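# Thin alternate fruitlets from a branch onto the mat

## Task

Starting at the tip of the branch and counting inward, break off fruitlets number 1, 3, 5 and every other one after that, so that each removed fruitlet comes to rest on the mat underneath (dropping them straight from the branch is allowed). Every even-numbered fruitlet must stay attached. Striking any fruitlet hard, or clamping one with full gripper force, may count as failure, and nothing counts as done if it only stays put because the robot is holding it at the end.

## Robot and tools

Robot: a single six-joint arm (a Trossen wxai follower) with a two-finger parallel gripper and a wrist camera. Every movement is a joint-space command; there are no Cartesian moves.

Frame: the scene frame has its origin on the table surface straight below the arm base, +z upward, +x forward, +y to the left when facing along +x. The base may sit slightly tilted. The state line prints end_effector_position (metres) and end_effector_quat_wxyz for the point midway between the finger pads, which is 3 to 4 cm behind the fingertips; the fingers extend along the gripper's +x and close along its y. The printed position gets less accurate at long reach.

Tool execute_actions, argument actions: a list holding zero or one item. An empty list only reports the current state. A move item is {"rows": [...], "steps": n} with n from 1 to 15 (default 15); each control step lasts 1/30 s and uses one row, and if rows run out the last one repeats. A wait item is {"steps": n} with n up to 300 and no rows; it returns once that many steps have elapsed since the previous result, and your reply time counts toward them. The optional boolean pictures chooses whether cam_high, cam_low and cam_wrist images (each 504x504) come back; they do by default.

Each row is one list of 7 numbers for the one arm, in this order: waist, shoulder, elbow, wrist pitch, wrist yaw, wrist roll, then gripper opening. The six joint values are absolute target angles in radians, in the same form as the Joint positions line, not offsets. Ranges: waist -3.054 to 3.054, shoulder 0.000 to 3.142, elbow 0.000 to 2.356, wrist pitch -1.571 to 1.571, wrist yaw -1.571 to 1.571, wrist roll -3.142 to 3.142. A target more than 0.010 rad outside a range, and farther out than the joint currently is, gets the whole call rejected with nothing sent. True ends may differ by about 0.010 rad; targets beyond them are clipped, and the result may print "joint sent to its limit" (sometimes about an earlier move still running). The opening is an absolute value from -1 to 1: +1 fully open (0.088 m pad gap), empty fingers touch near -0.80, and values below that close no further. Full open to closed needs at least about 0.5 s.

Motion limits: each step the sent target stays within a lead of the measured angle (0.211 rad for waist, shoulder, elbow; 0.213 wrist pitch; 0.267 wrist yaw; 0.228 wrist roll), and all targets are pulled back if they would move the hand over 70 mm from where it is. Distant targets therefore take several calls or waiting. Friction can leave a joint short of its target, or ignore a tiny change, especially at long reach, so read Joint positions after every move. Between calls the arm keeps heading toward the last row sent until it effectively stops or a step is HELD.

Result lines: Joint positions and Joint velocities (rad, rad/s, then pad gap in m). grip_measured gives the finger opening on the command scale; it may be off by about 1 mm and reads up to about 3 mm narrow when squeezing something hard. The fingers settle where grip_measured equals your command. Commanding about 0.07 under grip_measured holds firmly; a smaller difference holds more gently. Since a full-force squeeze of a fruitlet can fail the task, stay gentle. grip_effort_n is the motor's reported effort (negative closes, limit about 83 N) and is not a pad force. Joint torques and External joint torques are noisy, offset estimates. "joint command not followed" means the clearance check altered targets; HELD marks steps whose row was not sent.

Faults to avoid: contact torque reaching a joint's load limit (waist 18.2, shoulder 22.5, elbow 22.4, wrist pitch 5.92, wrist yaw 5.9, wrist roll 5.54 N m) stops the arm for 10 s and drops the rest of the call. Long holding heats motors; MOTOR HOT appears from 50 °C, and at 95 °C an OVER-TEMPERATURE FAULT holds the arm and can eventually cut power.

Other tools: zoom_image with camera ("cam_high", "cam_low" or "cam_wrist") and region [x0, y0, x1, y1] in image pixels, top-left origin, at most 504 by 504, returns an enlarged crop of that camera's latest image. show_instructions (no arguments) shows the reference pages. read_manual with optional section "licences" returns URDF licence text. finished_scene with scene (1 or 2) closes the current scene irreversibly and grades it; replying without any tool call also ends things.

Caution: approach fruitlets slowly, snap them by a gentle twist or pull rather than a blow, and release them over the mat. Never knock anything off the table; loose objects may get an occasional outside nudge. Open the gripper and move clear before finishing so nothing relies on the robot.

Each tool is called after "Call:" by a JSON object that holds its "api" and its "payload".

Reference images:

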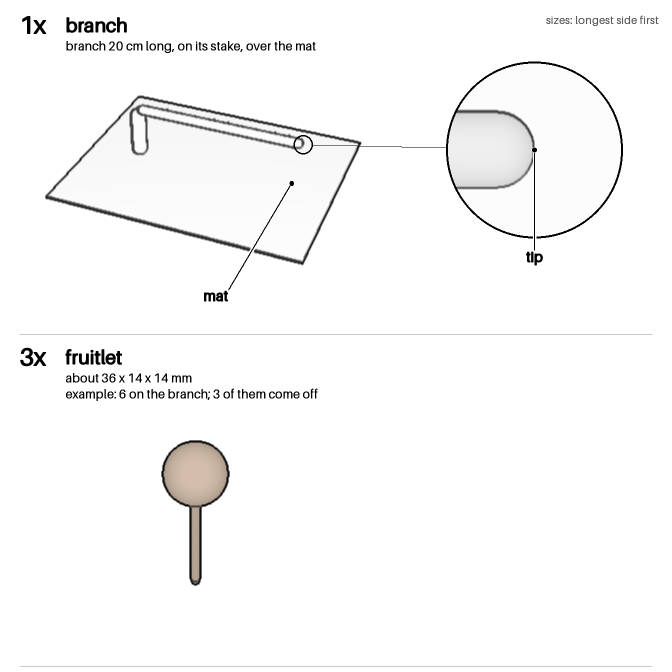

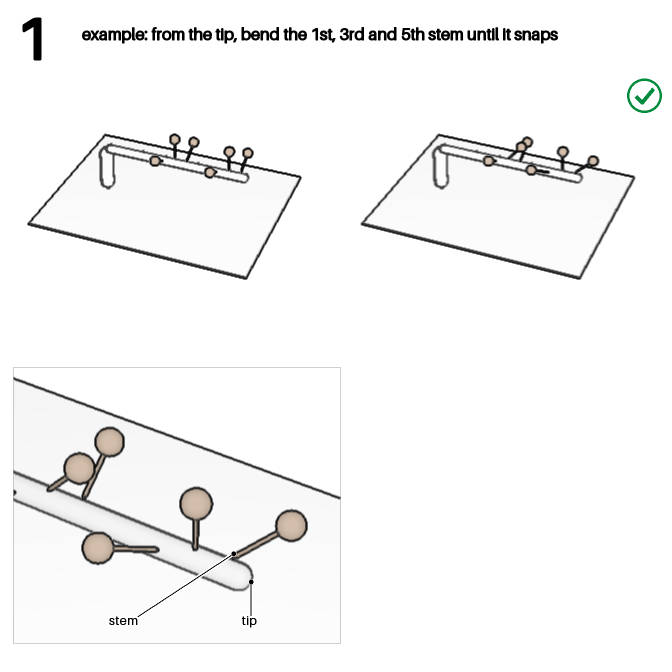

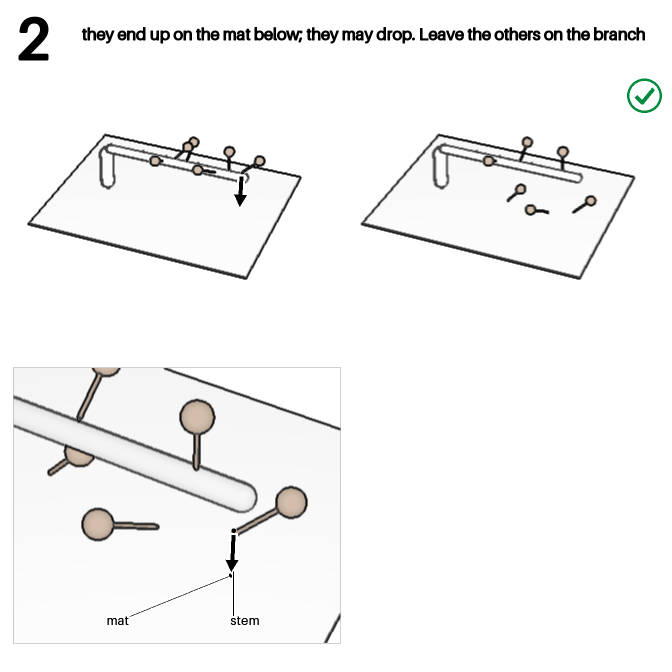

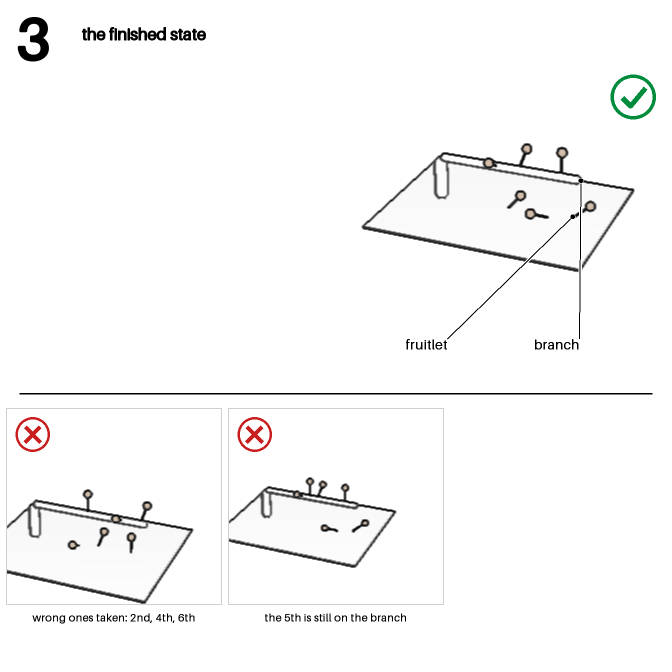

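## Session

Call:
{"api": "execute_actions", "payload": {"actions": []}}

Scene clock: 0.00 s of 4200.00 s.
end_effector_position=(+0.4270, +0.4297, +0.1127) grip_measured=+0.549 grip_effort_n=n/a end_effector_quat_wxyz=(+0.766, -0.012, +0.211, +0.608) end_effector_velocity=(-0.002, -0.000, +0.004) end_effector_angular_velocity=(-0.007, -0.011, +0.022)
Joint positions: [ 0.437  2.267  1.422  1.459 -0.801  0.864  0.066]
Joint velocities: [-0.007 -0.007 -0.002  0.007 -0.022 -0.007 -0.   ]
Joint torques (N m, as the arm reports them, + toward a larger angle): no reading
External joint torques (N m, as the arm's controller estimates them; a push from outside toward a larger angle lowers the number): no reading
Motor temperatures (°C, as the motors report them): [27 25 27 25 26 26]
Heat: hottest waist 27 °C (+0.0 °C/min).

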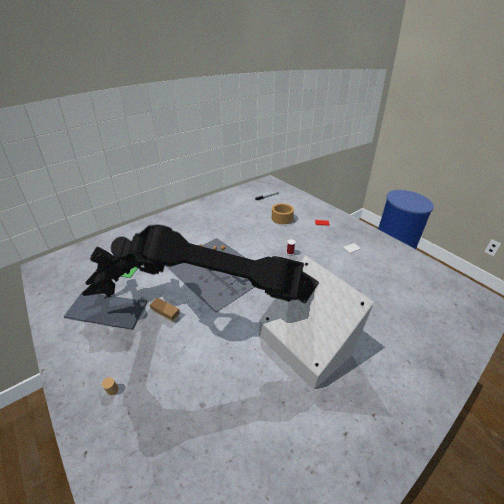

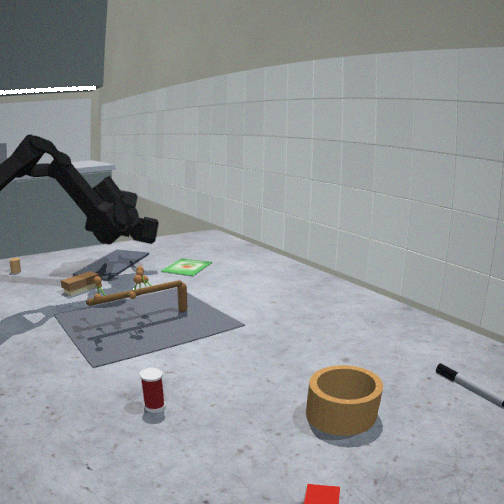

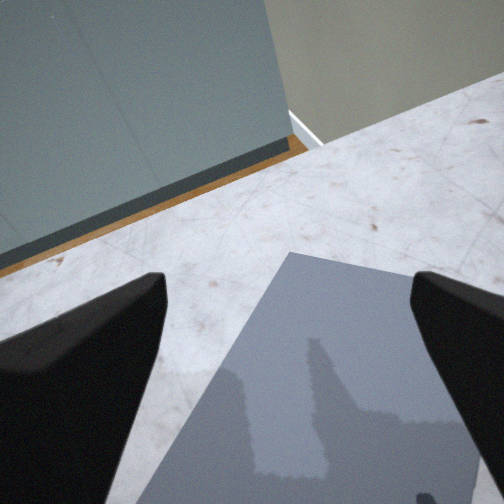

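Call:
{"api": "zoom_image", "payload": {"camera": "cam_low", "region": [40, 240, 260, 380]}}

Call:
{"api": "zoom_image", "payload": {"camera": "cam_high", "region": [60, 200, 320, 340]}}

Region (40, 240, 260, 380) of cam_low's 504x504 image, scaled by 2.291, with more detail than that image has; it fills the top 321 rows of this view, and the rest is white.

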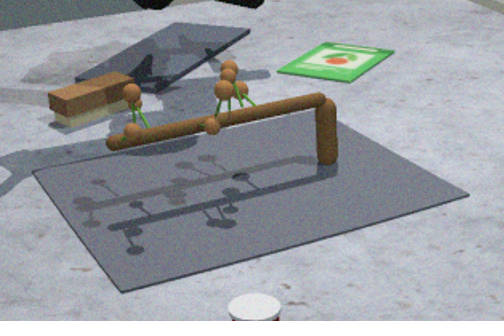

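Region (60, 200, 320, 340) of cam_high's 504x504 image, scaled by 1.938, with more detail than that image has; it fills the top 271 rows of this view, and the rest is white.

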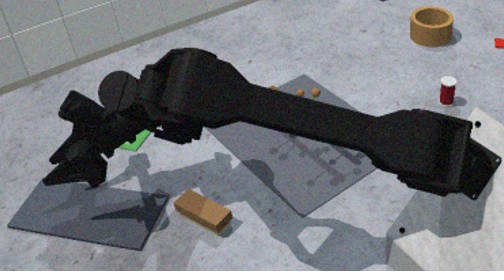

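Call:
{"api": "execute_actions", "payload": {"actions": [{"rows":[[0.437,1.5,1.0,0.5,-0.6,0.5,0.55]],"steps":15}]}}

Call:
{"api": "execute_actions", "payload": {"actions": [{"rows":[[0.437,1.5,1.0,-0.3,-0.6,0.5,0.55]],"steps":15}]}}

Scene clock: 67.67 s of 4200.00 s.
end_effector_position=(+0.3581, +0.4190, +0.1898) grip_measured=+0.549 grip_effort_n=4.9 end_effector_quat_wxyz=(+0.848, -0.114, +0.272, +0.441) end_effector_velocity=(-0.156, +0.079, +0.205) end_effector_angular_velocity=(-0.092, +0.030, -0.057)
Joint positions: [ 0.437  1.558  1.018  0.63  -0.606  0.51   0.066]
Joint velocities: [-0.007 -0.96  -0.002 -1.092  0.007 -0.066  0.   ]
Joint torques (N m, as the arm reports them, + toward a larger angle): [-3.71 -4.27  3.09  0.28  0.43 -0.23]
External joint torques (N m, as the arm's controller estimates them; a push from outside toward a larger angle lowers the number): [ 0.87  0.14 -0.13 -0.49  0.1  -0.25]
Motor temperatures (°C, as the motors report them): [34 33 28 27 26 26]
Heat: hottest waist 34 °C (+5.0 °C/min).
Steps of this call (steps 1 to 90: nothing new was sent; then 64.17 s passed at rest; steps 91 to 105: all 15 steps of this action). Readings (joint positions):
91: [0.439 2.232 1.382 1.404 -0.752 0.811]
92: [0.439 2.187 1.323 1.342 -0.709 0.753]
94: [0.437 2.090 1.211 1.230 -0.659 0.642]
98: [0.437 1.884 1.058 1.004 -0.620 0.544]
105: the state above

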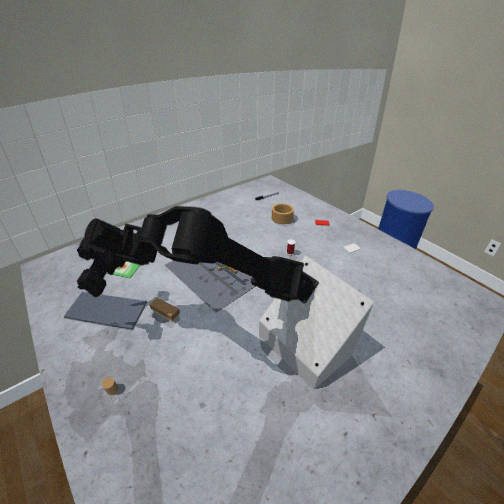

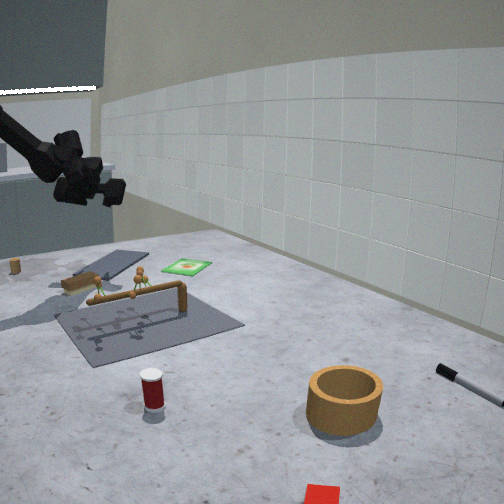

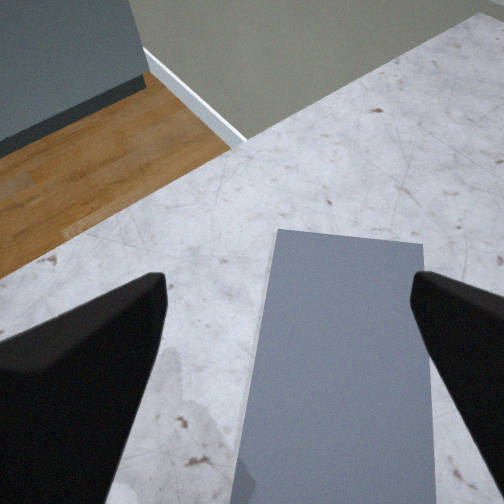

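Scene clock: 68.17 s of 4200.00 s.
end_effector_position=(+0.3096, +0.3105, +0.1149) grip_measured=+0.549 grip_effort_n=4.4 end_effector_quat_wxyz=(+0.802, -0.086, +0.560, +0.188) end_effector_velocity=(-0.126, -0.174, -0.082) end_effector_angular_velocity=(-0.520, +0.719, -0.694)
Joint positions: [ 0.437  1.501  1.004 -0.194 -0.602  0.506  0.066]
Joint velocities: [-0.007 -0.007 -0.061 -1.077 -0.007 -0.007 -0.   ]
Joint torques (N m, as the arm reports them, + toward a larger angle): [-3.41 -6.15  4.18  0.68  0.16 -0.25]
External joint torques (N m, as the arm's controller estimates them; a push from outside toward a larger angle lowers the number): [ 0.79  0.58 -0.84 -0.33  0.07 -0.23]
Motor temperatures (°C, as the motors report them): [34 33 28 27 26 26]
Heat: hottest waist 34 °C (+5.1 °C/min).
Steps of this call (steps 1 to 15: all 15 steps of this action). Readings (joint positions):
1: [0.437 1.531 1.018 0.581 -0.606 0.508]
2: [0.437 1.512 1.018 0.526 -0.606 0.508]
4: [0.437 1.501 1.018 0.414 -0.605 0.507]
8: [0.437 1.501 1.006 0.182 -0.602 0.507]
15: the state above

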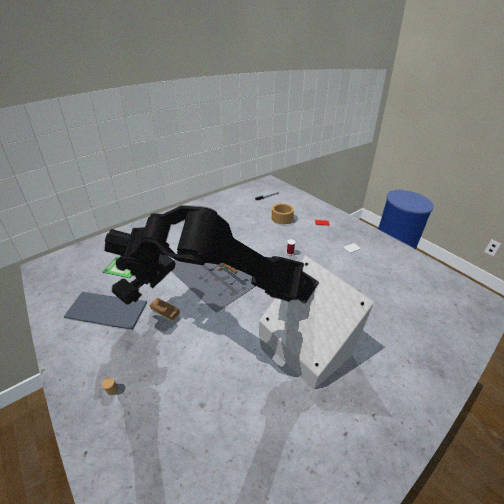

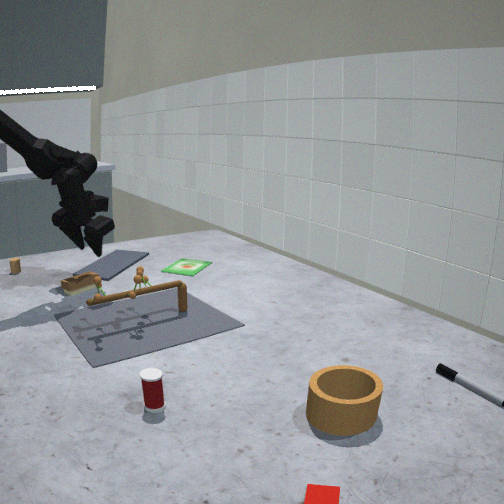

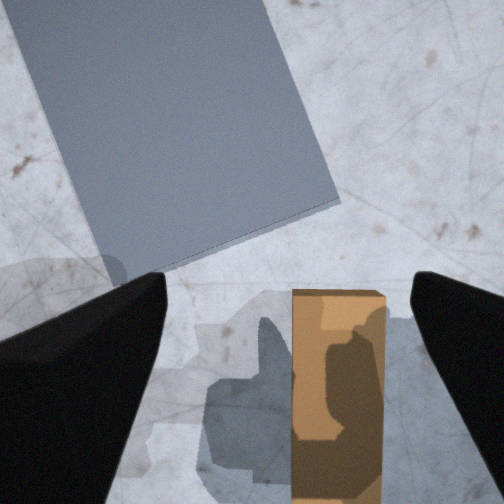

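Call:
{"api": "execute_actions", "payload": {"actions": [{"rows":[[-0.4,1.5,1.2,-0.5,-0.7,0.0,0.55]],"steps":15}], "pictures": false}}

Call:
{"api": "execute_actions", "payload": {"actions": [{"rows":[[-0.4,1.85,1.485,-1.5,-0.71,0.0,0.55]],"steps":15}], "pictures": false}}

Call:
{"api": "execute_actions", "payload": {"actions": [{"steps":15}]}}

Scene clock: 98.97 s of 4200.00 s.
end_effector_position=(+0.3918, +0.1599, +0.3097) grip_measured=+0.549 grip_effort_n=4.0 end_effector_quat_wxyz=(+0.895, -0.166, +0.410, +0.065) end_effector_velocity=(+0.020, -0.408, +0.410) end_effector_angular_velocity=(-0.094, -1.019, -0.925)
Joint positions: [-0.257  1.501  1.187 -0.493 -0.694  0.023  0.066]
Joint velocities: [-1.482  0.002  0.037 -0.037 -0.022 -0.168 -0.   ]
Joint torques (N m, as the arm reports them, + toward a larger angle): [-4.2  -3.82  6.25  0.69  0.04 -0.23]
External joint torques (N m, as the arm's controller estimates them; a push from outside toward a larger angle lowers the number): [ 0.5   0.03  1.33 -0.34 -0.12 -0.24]
Motor temperatures (°C, as the motors report them): [32 32 29 27 26 26]
Heat: hottest waist 32 °C (+0.0 °C/min).
Steps of this call (steps 1 to 30: the robot went on to your last target; steps 31 to 90: nothing new was sent; then 27.30 s passed at rest; steps 91 to 105: all 15 steps of this action). Readings (joint positions):
91: [0.421 1.501 1.026 -0.345 -0.625 0.463]
92: [0.387 1.503 1.052 -0.382 -0.642 0.416]
94: [0.297 1.503 1.105 -0.422 -0.660 0.318]
98: [0.096 1.501 1.178 -0.467 -0.686 0.124]
105: the state above

Scene clock: 99.47 s of 4200.00 s.
end_effector_position=(+0.3322, +0.0873, +0.2807) grip_measured=+0.549 grip_effort_n=3.0 end_effector_quat_wxyz=(+0.745, +0.110, +0.643, -0.138) end_effector_velocity=(-0.245, +0.110, -0.014) end_effector_angular_velocity=(+0.526, +0.974, -0.943)
Joint positions: [-0.397  1.844  1.473 -1.328 -0.707  0.006  0.066]
Joint velocities: [-0.012 -0.002  0.12  -1.59  -0.022 -0.022 -0.   ]
Joint torques (N m, as the arm reports them, + toward a larger angle): [-4.8  -3.75  5.15  0.16 -0.09 -0.24]
External joint torques (N m, as the arm's controller estimates them; a push from outside toward a larger angle lowers the number): [ 0.75  0.21  0.85 -0.29 -0.1  -0.24]
Motor temperatures (°C, as the motors report them): [32 32 29 27 26 26]
Heat: hottest waist 32 °C (-1.0 °C/min).
Steps of this call (steps 1 to 15: all 15 steps of this action). Readings (joint positions):
1: [-0.303 1.535 1.229 -0.560 -0.697 0.018]
2: [-0.337 1.578 1.287 -0.610 -0.700 0.015]
4: [-0.377 1.683 1.396 -0.705 -0.701 0.011]
8: [-0.396 1.810 1.451 -0.934 -0.703 0.008]
15: the state above

Scene clock: 99.97 s of 4200.00 s.
end_effector_position=(+0.3049, +0.0993, +0.2790) grip_measured=+0.549 grip_effort_n=3.0 end_effector_quat_wxyz=(+0.697, +0.158, +0.680, -0.165) end_effector_velocity=(-0.006, +0.004, +0.000) end_effector_angular_velocity=(+0.019, +0.020, +0.011)
Joint positions: [-0.398  1.844  1.477 -1.496 -0.708  0.006  0.066]
Joint velocities: [-0.002 -0.002 -0.002 -0.037 -0.007 -0.037 -0.   ]
Joint torques (N m, as the arm reports them, + toward a larger angle): [-4.65 -3.42  5.49  0.02 -0.1  -0.26]
External joint torques (N m, as the arm's controller estimates them; a push from outside toward a larger angle lowers the number): [ 0.64  0.57  1.22 -0.26 -0.09 -0.25]
Motor temperatures (°C, as the motors report them): [32 32 29 26 26 26]
Heat: hottest waist 32 °C (-1.0 °C/min).
Steps of this call (steps 1 to 15: the robot went on to your last target). Readings (joint positions):
1: [-0.397 1.844 1.476 -1.376 -0.708 0.006]
2: [-0.397 1.844 1.476 -1.411 -0.708 0.006]
4: [-0.397 1.844 1.476 -1.451 -0.708 0.006]
8: [-0.398 1.844 1.477 -1.484 -0.708 0.006]
15: the state above

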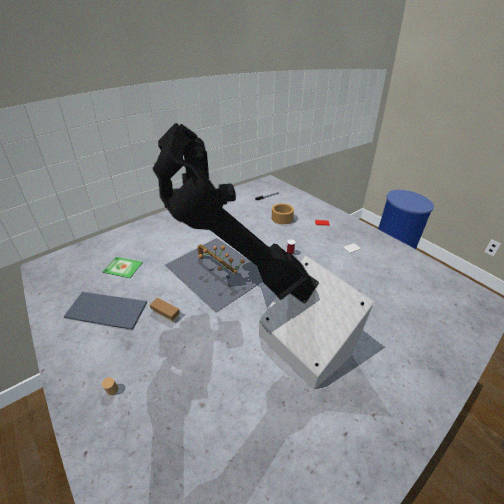

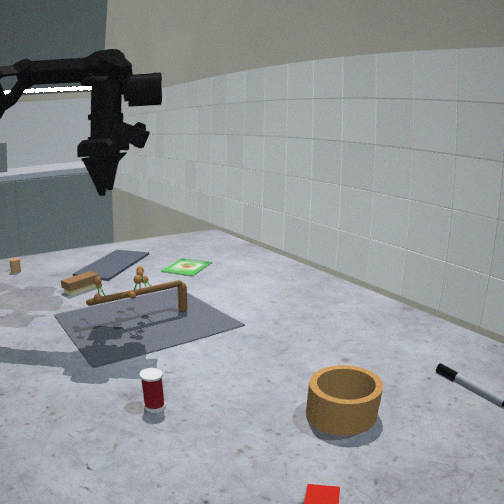

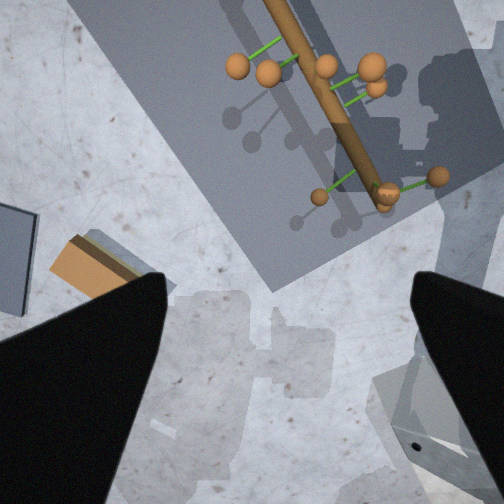

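Call:
{"api": "zoom_image", "payload": {"camera": "cam_wrist", "region": [200, 0, 480, 240]}}

Call:
{"api": "zoom_image", "payload": {"camera": "cam_high", "region": [160, 220, 280, 310]}}

Region (200, 0, 480, 240) of cam_wrist's 504x504 image, scaled by 1.800, with more detail than that image has; it fills the top 432 rows of this view, and the rest is white.

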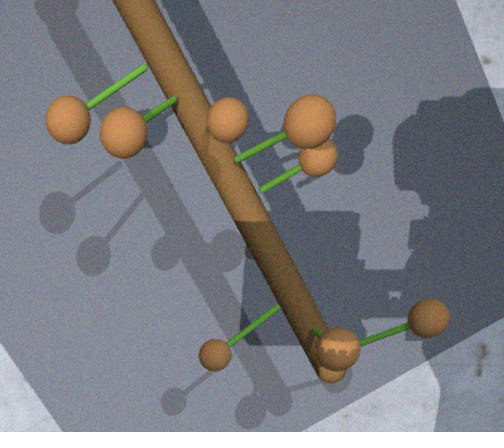

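Region (160, 220, 280, 310) of cam_high's 504x504 image, scaled by 4.200, with more detail than that image has; it fills the top 378 rows of this view, and the rest is white.

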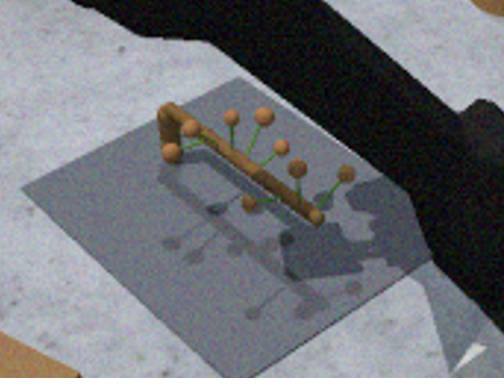

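Call:
{"api": "execute_actions", "payload": {"actions": [{"rows":[[-0.264,2.013,1.35,-1.117,-0.746,1.268,0.3]],"steps":15}], "pictures": false}}

Call:
{"api": "execute_actions", "payload": {"actions": [{"steps":15}]}}

Scene clock: 192.40 s of 4200.00 s.
end_effector_position=(+0.3405, +0.0660, +0.1927) grip_measured=+0.305 grip_effort_n=-16.5 end_effector_quat_wxyz=(+0.593, +0.385, +0.591, -0.387) end_effector_velocity=(+0.005, -0.001, -0.002) end_effector_angular_velocity=(+0.014, -0.040, -1.742)
Joint positions: [-0.265  2.01   1.355 -1.125 -0.744  0.853  0.054]
Joint velocities: [-0.002 -0.002 -0.017  0.051 -0.022  1.766 -0.001]
Joint torques (N m, as the arm reports them, + toward a larger angle): [-5.03 -5.03  3.95  0.26 -0.04  0.19]
External joint torques (N m, as the arm's controller estimates them; a push from outside toward a larger angle lowers the number): [ 1.08  0.27 -0.09  0.06 -0.08  0.19]
Motor temperatures (°C, as the motors report them): [34 28 31 26 26 26]
Heat: hottest waist 34 °C (+1.0 °C/min).
Steps of this call (steps 1 to 15: the robot went on to your last target; steps 16 to 90: nothing new was sent; then 88.93 s passed at rest; steps 91 to 105: all 15 steps of this action). Readings (joint positions):
91: [-0.390 1.860 1.463 -1.467 -0.712 0.043]
92: [-0.370 1.873 1.450 -1.417 -0.722 0.090]
94: [-0.321 1.927 1.416 -1.306 -0.734 0.201]
98: [-0.268 2.008 1.360 -1.174 -0.735 0.439]
105: the state above

Scene clock: 192.90 s of 4200.00 s.
end_effector_position=(+0.3416, +0.0656, +0.1927) grip_measured=+0.303 grip_effort_n=-16.5 end_effector_quat_wxyz=(+0.506, +0.496, +0.501, -0.496) end_effector_velocity=(-0.001, +0.001, +0.001) end_effector_angular_velocity=(+0.009, +0.001, -0.043)
Joint positions: [-0.265  2.01   1.355 -1.119 -0.744  1.256  0.054]
Joint velocities: [-0.002 -0.002 -0.002 -0.007 -0.007  0.037 -0.   ]
Joint torques (N m, as the arm reports them, + toward a larger angle): [-4.98 -4.94  3.78  0.24 -0.03  0.21]
External joint torques (N m, as the arm's controller estimates them; a push from outside toward a larger angle lowers the number): [ 1.11  0.39 -0.31  0.01 -0.09  0.21]
Motor temperatures (°C, as the motors report them): [34 28 30 26 26 26]
Heat: hottest waist 34 °C (+1.0 °C/min).
Steps of this call (steps 1 to 15: the robot went on to your last target). Readings (joint positions):
1: [-0.265 2.010 1.355 -1.124 -0.744 0.912]
2: [-0.265 2.010 1.355 -1.122 -0.744 0.971]
4: [-0.265 2.010 1.355 -1.120 -0.744 1.089]
8: [-0.265 2.010 1.355 -1.120 -0.744 1.214]
15: the state above

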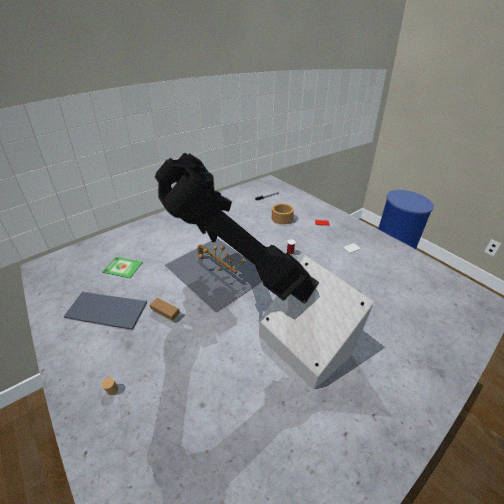

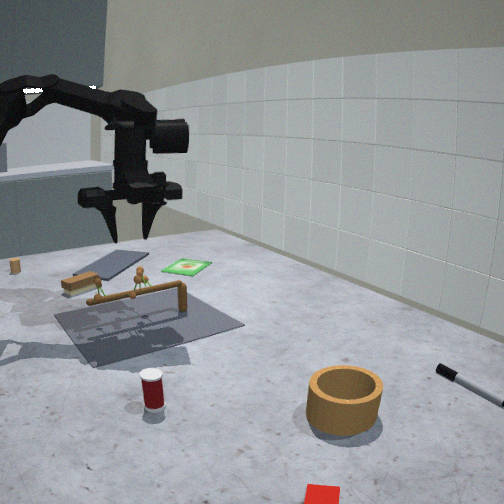

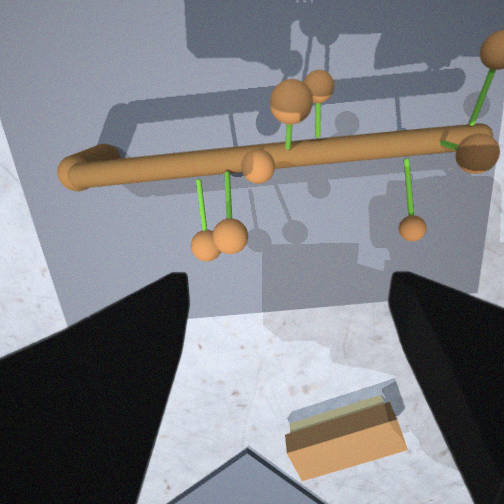

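Call:
{"api": "zoom_image", "payload": {"camera": "cam_wrist", "region": [260, 20, 504, 264]}}

Call:
{"api": "zoom_image", "payload": {"camera": "cam_wrist", "region": [50, 50, 340, 270]}}

Call:
{"api": "zoom_image", "payload": {"camera": "cam_low", "region": [70, 255, 200, 335]}}

Region (260, 20, 504, 264) of cam_wrist's 504x504 image, scaled by 2.066, with more detail than that image has.

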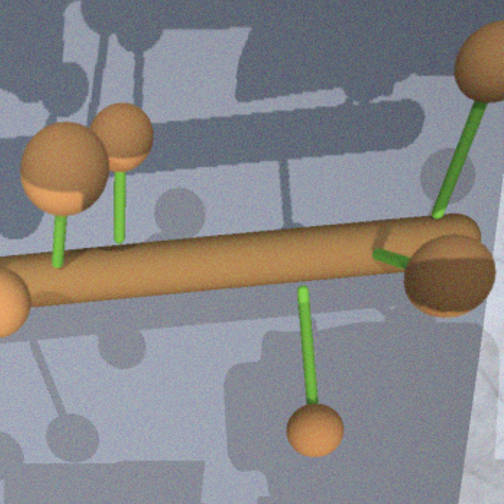

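Region (50, 50, 340, 270) of cam_wrist's 504x504 image, scaled by 1.738, with more detail than that image has; it fills the top 382 rows of this view, and the rest is white.

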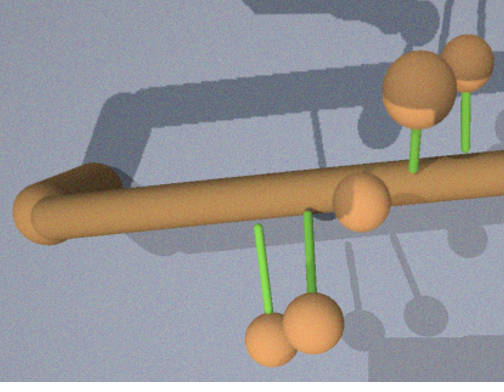

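Region (70, 255, 200, 335) of cam_low's 504x504 image, scaled by 3.877, with more detail than that image has; it fills the top 310 rows of this view, and the rest is white.

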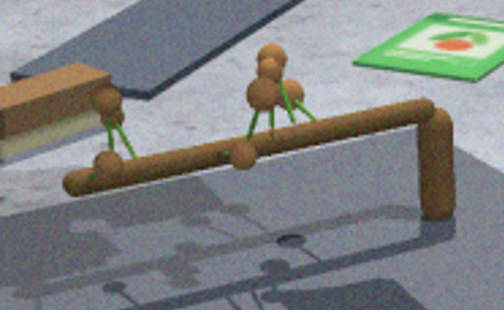

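Call:
{"api": "execute_actions", "payload": {"actions": [{"rows":[[-0.309,1.825,1.082,-1.077,-0.736,1.209,0.3]],"steps":15}]}}

Scene clock: 234.27 s of 4200.00 s.
end_effector_position=(+0.2828, +0.0648, +0.1896) grip_measured=+0.303 grip_effort_n=-16.5 end_effector_quat_wxyz=(+0.497, +0.502, +0.500, -0.502) end_effector_velocity=(-0.006, +0.002, +0.003) end_effector_angular_velocity=(+0.007, -0.009, -0.018)
Joint positions: [-0.306  1.836  1.093 -1.08  -0.74   1.216  0.054]
Joint velocities: [-0.012 -0.027 -0.022 -0.007 -0.007  0.007 -0.   ]
Joint torques (N m, as the arm reports them, + toward a larger angle): [-4.43 -5.17  3.47  0.24  0.16 -0.28]
External joint torques (N m, as the arm's controller estimates them; a push from outside toward a larger angle lowers the number): [ 0.62 -0.98 -0.64  0.01  0.11 -0.28]
Motor temperatures (°C, as the motors report them): [35 29 30 26 26 26]
Heat: hottest waist 35 °C (+1.0 °C/min).
Steps of this call (steps 1 to 15: the robot went on to your last target; steps 16 to 90: nothing new was sent; then 37.87 s passed at rest; steps 91 to 105: all 15 steps of this action). Readings (joint positions):
91: [-0.269 1.982 1.318 -1.086 -0.746 1.255]
92: [-0.277 1.949 1.266 -1.086 -0.745 1.244]
94: [-0.295 1.883 1.174 -1.100 -0.741 1.233]
98: [-0.306 1.846 1.112 -1.083 -0.740 1.220]
105: the state above

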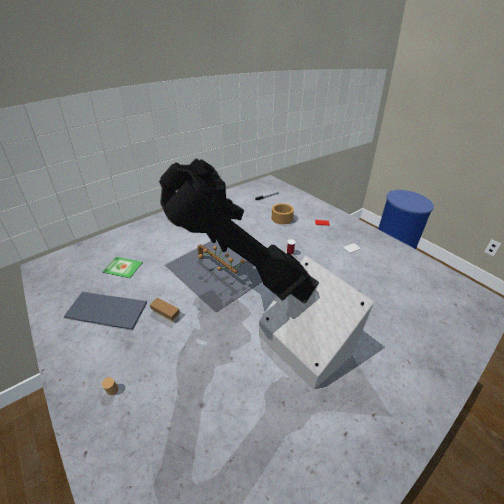

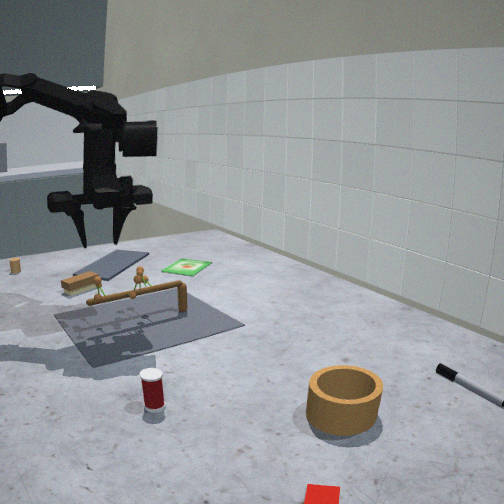

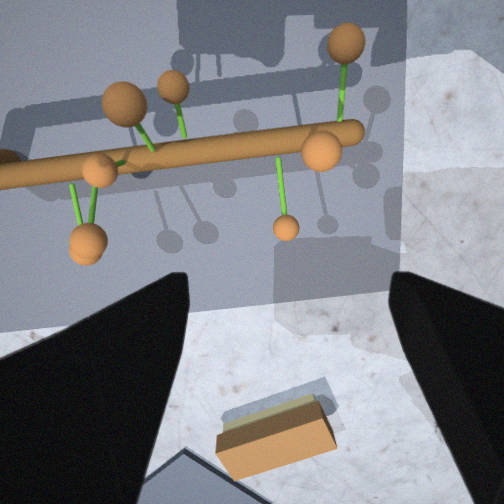

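Call:
{"api": "execute_actions", "payload": {"actions": [{"rows":[[-0.17,1.85,0.912,-0.755,-0.762,1.395,0.1]],"steps":15}]}}

Scene clock: 270.83 s of 4200.00 s.
end_effector_position=(+0.2779, +0.0640, +0.1328) grip_measured=+0.105 grip_effort_n=-16.5 end_effector_quat_wxyz=(+0.505, +0.498, +0.499, -0.497) end_effector_velocity=(-0.003, +0.003, -0.003) end_effector_angular_velocity=(+0.021, -0.004, -0.012)
Joint positions: [-0.174  1.846  0.921 -0.761 -0.758  1.387  0.044]
Joint velocities: [ 0.007 -0.007 -0.022  0.022 -0.022  0.022 -0.001]
Joint torques (N m, as the arm reports them, + toward a larger angle): [-3.91 -4.01  3.02  0.26 -0.08  0.22]
External joint torques (N m, as the arm's controller estimates them; a push from outside toward a larger angle lowers the number): [ 1.05  0.45 -0.62  0.02 -0.13  0.22]
Motor temperatures (°C, as the motors report them): [35 30 29 26 26 26]
Heat: hottest waist 35 °C (+0.0 °C/min).
Steps of this call (steps 1 to 15: the robot went on to your last target; steps 16 to 90: nothing new was sent; then 33.07 s passed at rest; steps 91 to 105: all 15 steps of this action). Readings (joint positions):
91: [-0.295 1.833 1.059 -1.020 -0.740 1.253]
92: [-0.268 1.829 1.027 -0.961 -0.744 1.288]
94: [-0.211 1.836 0.970 -0.872 -0.752 1.336]
98: [-0.175 1.846 0.927 -0.790 -0.756 1.374]
105: the state above

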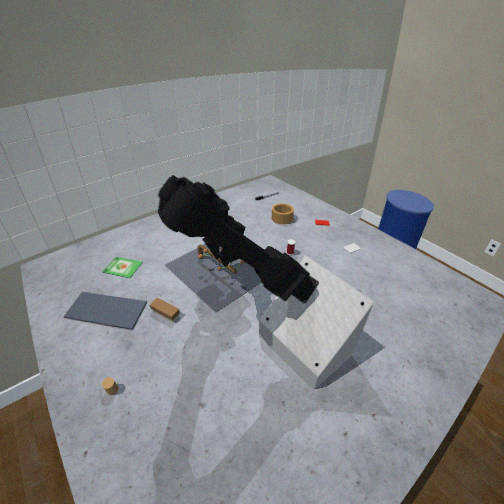

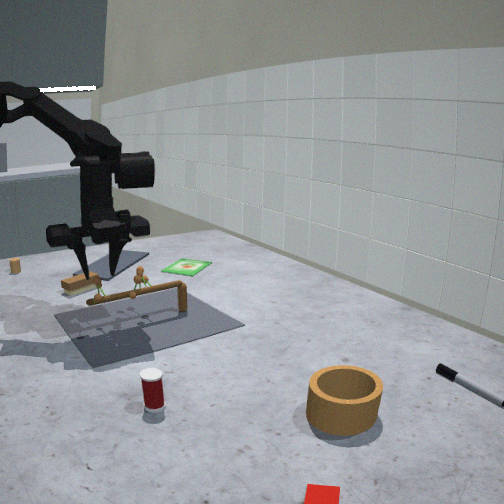

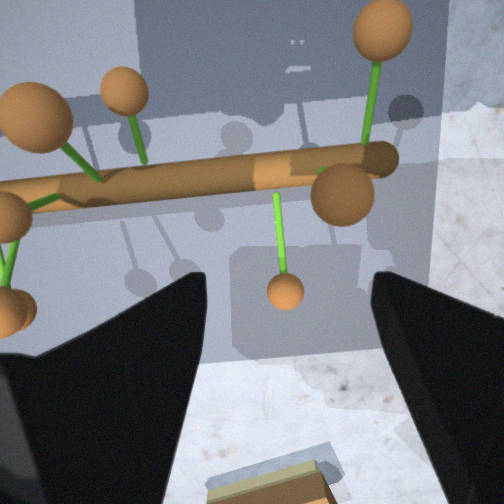

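Call:
{"api": "zoom_image", "payload": {"camera": "cam_wrist", "region": [180, 120, 420, 360]}}

Call:
{"api": "zoom_image", "payload": {"camera": "cam_low", "region": [40, 220, 200, 330]}}

Region (180, 120, 420, 360) of cam_wrist's 504x504 image, scaled by 2.100, with more detail than that image has.

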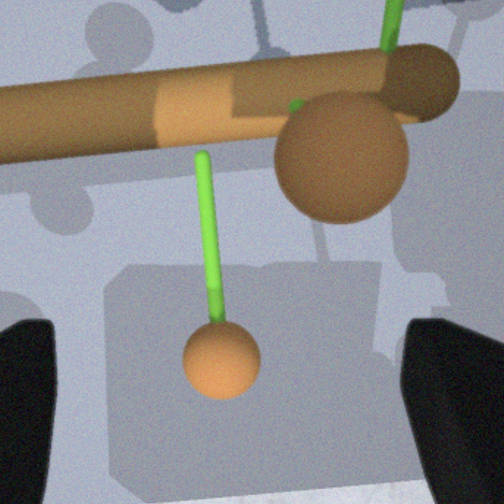

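Region (40, 220, 200, 330) of cam_low's 504x504 image, scaled by 3.150, with more detail than that image has; it fills the top 346 rows of this view, and the rest is white.

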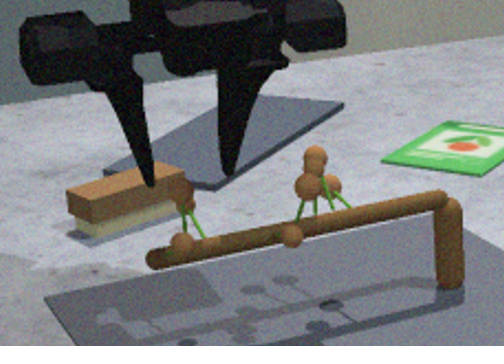

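Call:
{"api": "execute_actions", "payload": {"actions": [{"rows":[[-0.097,1.88,0.875,-0.618,-0.768,1.497,0.1]],"steps":15}]}}

Call:
{"api": "zoom_image", "payload": {"camera": "cam_low", "region": [40, 220, 200, 330]}}

Scene clock: 317.33 s of 4200.00 s.
end_effector_position=(+0.2815, +0.0689, +0.1086) grip_measured=+0.103 grip_effort_n=-16.5 end_effector_quat_wxyz=(+0.507, +0.498, +0.499, -0.495) end_effector_velocity=(-0.001, +0.003, -0.001) end_effector_angular_velocity=(+0.007, -0.001, +0.003)
Joint positions: [-0.1    1.87   0.882 -0.622 -0.764  1.49   0.044]
Joint velocities: [ 0.007 -0.007 -0.007  0.007 -0.007  0.007 -0.   ]
Joint torques (N m, as the arm reports them, + toward a larger angle): [-3.93 -3.5   2.68  0.25 -0.07  0.22]
External joint torques (N m, as the arm's controller estimates them; a push from outside toward a larger angle lowers the number): [ 1.06  1.09 -0.56  0.03 -0.12  0.22]
Motor temperatures (°C, as the motors report them): [34 29 29 26 26 26]
Heat: hottest waist 34 °C (-1.0 °C/min).
Steps of this call (steps 1 to 15: the robot went on to your last target; steps 16 to 90: nothing new was sent; then 43.00 s passed at rest; steps 91 to 105: all 15 steps of this action). Readings (joint positions):
91: [-0.165 1.849 0.911 -0.724 -0.758 1.416]
92: [-0.150 1.852 0.904 -0.691 -0.760 1.436]
94: [-0.120 1.862 0.896 -0.658 -0.764 1.462]
98: [-0.101 1.870 0.883 -0.632 -0.764 1.483]
105: the state above

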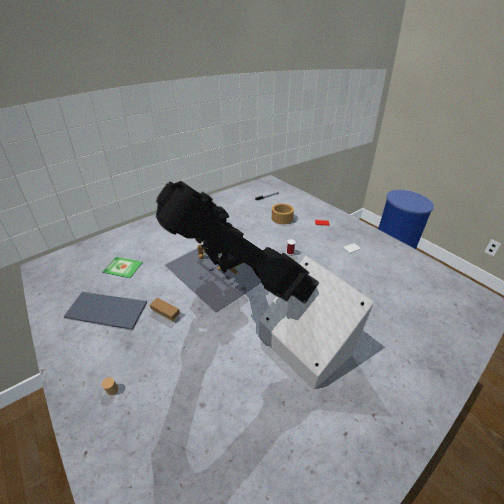

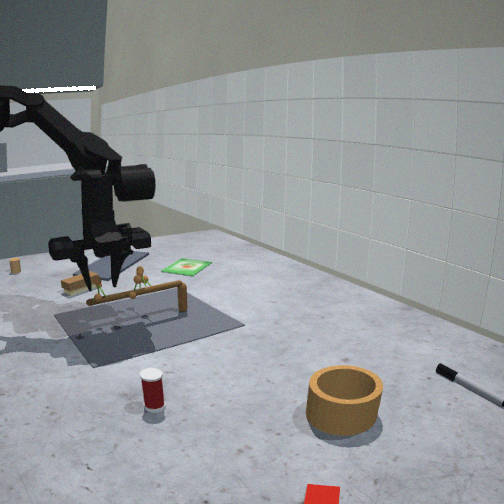

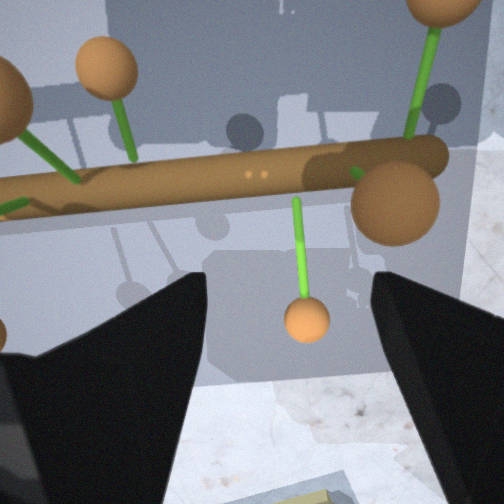

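Region (40, 220, 200, 330) of cam_low's 504x504 image, scaled by 3.150, with more detail than that image has; it fills the top 346 rows of this view, and the rest is white.

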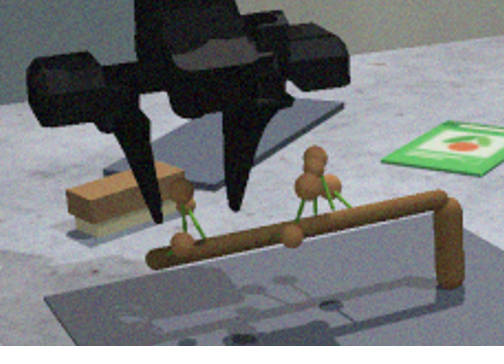

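Call:
{"api": "execute_actions", "payload": {"actions": [{"rows":[[-0.054,1.864,0.837,-0.554,-0.769,1.556,0.1]],"steps":15}]}}

Scene clock: 337.03 s of 4200.00 s.
end_effector_position=(+0.2756, +0.0729, +0.0952) grip_measured=+0.103 grip_effort_n=-16.5 end_effector_quat_wxyz=(+0.502, +0.498, +0.499, -0.500) end_effector_velocity=(-0.005, +0.002, -0.000) end_effector_angular_velocity=(+0.008, +0.017, -0.006)
Joint positions: [-0.057  1.87   0.845 -0.557 -0.766  1.549  0.044]
Joint velocities: [ 0.002 -0.002 -0.002 -0.022 -0.007 -0.007 -0.   ]
Joint torques (N m, as the arm reports them, + toward a larger angle): [-3.86 -5.16  2.43  0.23 -0.06  0.22]
External joint torques (N m, as the arm's controller estimates them; a push from outside toward a larger angle lowers the number): [ 1.06 -0.58 -0.6   0.03 -0.12  0.21]
Motor temperatures (°C, as the motors report them): [34 29 29 26 26 26]
Heat: hottest waist 34 °C (+0.0 °C/min).
Steps of this call (steps 1 to 15: the robot went on to your last target; steps 16 to 90: nothing new was sent; then 16.20 s passed at rest; steps 91 to 105: all 15 steps of this action). Readings (joint positions):
91: [-0.096 1.870 0.875 -0.603 -0.764 1.505]
92: [-0.087 1.870 0.869 -0.589 -0.764 1.517]
94: [-0.069 1.870 0.856 -0.576 -0.765 1.532]
98: [-0.058 1.870 0.846 -0.562 -0.766 1.545]
105: the state above

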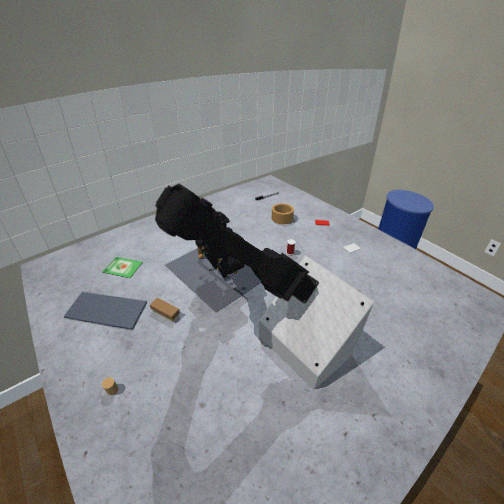

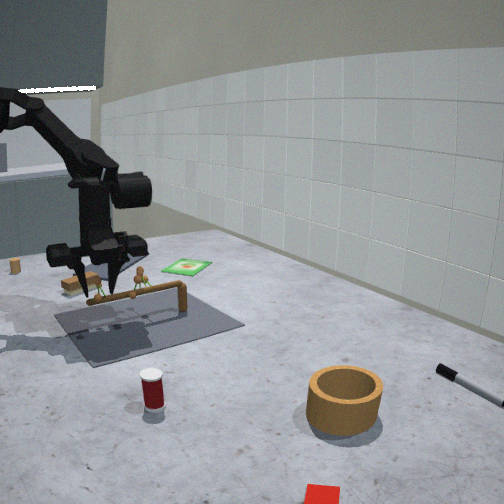

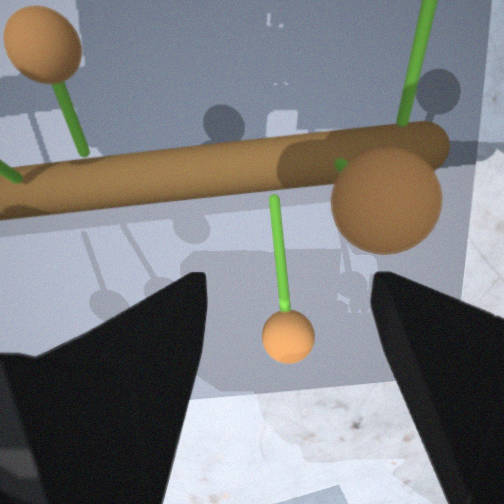

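Call:
{"api": "execute_actions", "payload": {"actions": [{"rows":[[-0.054,1.864,0.837,-0.554,-0.769,1.556,-0.42]],"steps":15}]}}

Scene clock: 353.40 s of 4200.00 s.
end_effector_position=(+0.2754, +0.0729, +0.0950) grip_measured=-0.413 grip_effort_n=-16.5 end_effector_quat_wxyz=(+0.502, +0.498, +0.499, -0.500) end_effector_velocity=(-0.004, +0.001, +0.001) end_effector_angular_velocity=(+0.008, +0.014, -0.024)
Joint positions: [-0.057  1.87   0.844 -0.556 -0.766  1.55   0.019]
Joint velocities: [-0.002 -0.002 -0.002 -0.022 -0.007  0.007 -0.002]
Joint torques (N m, as the arm reports them, + toward a larger angle): [-3.9  -5.18  2.43  0.22 -0.06  0.21]
External joint torques (N m, as the arm's controller estimates them; a push from outside toward a larger angle lowers the number): [ 0.99 -0.63 -0.55  0.03 -0.13  0.21]
Motor temperatures (°C, as the motors report them): [34 29 29 26 26 26]
Heat: hottest waist 34 °C (+0.0 °C/min).
Steps of this call (steps 1 to 15: the robot went on to your last target; steps 16 to 90: nothing new was sent; then 12.87 s passed at rest; steps 91 to 105: all 15 steps of this action). Readings (joint positions):
91: [-0.057 1.870 0.844 -0.556 -0.766 1.550]
92: [-0.057 1.870 0.844 -0.556 -0.766 1.550]
94: [-0.057 1.870 0.844 -0.556 -0.766 1.550]
98: [-0.057 1.870 0.844 -0.556 -0.766 1.550]
105: the state above

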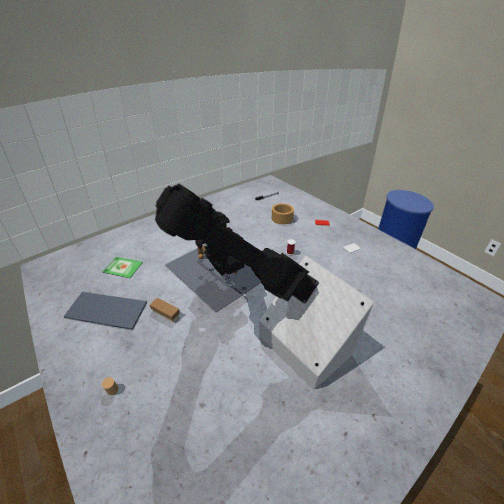

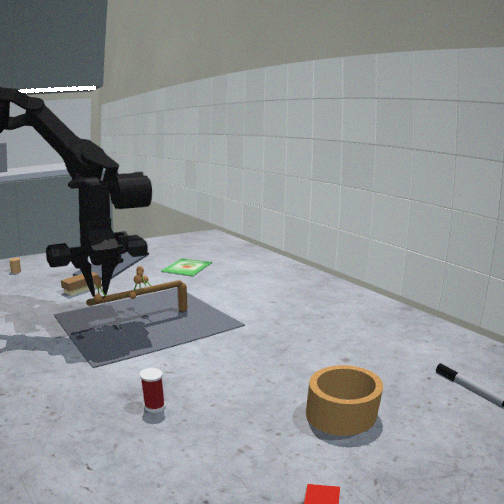

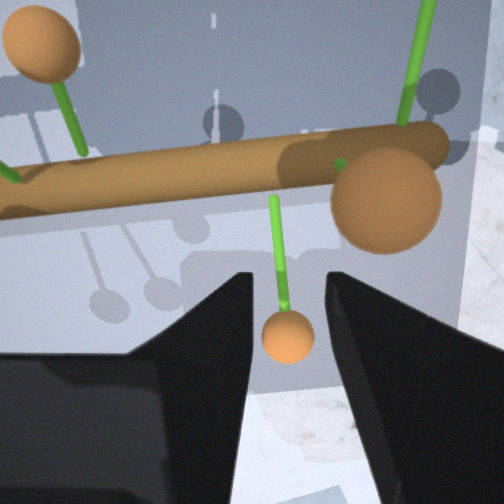

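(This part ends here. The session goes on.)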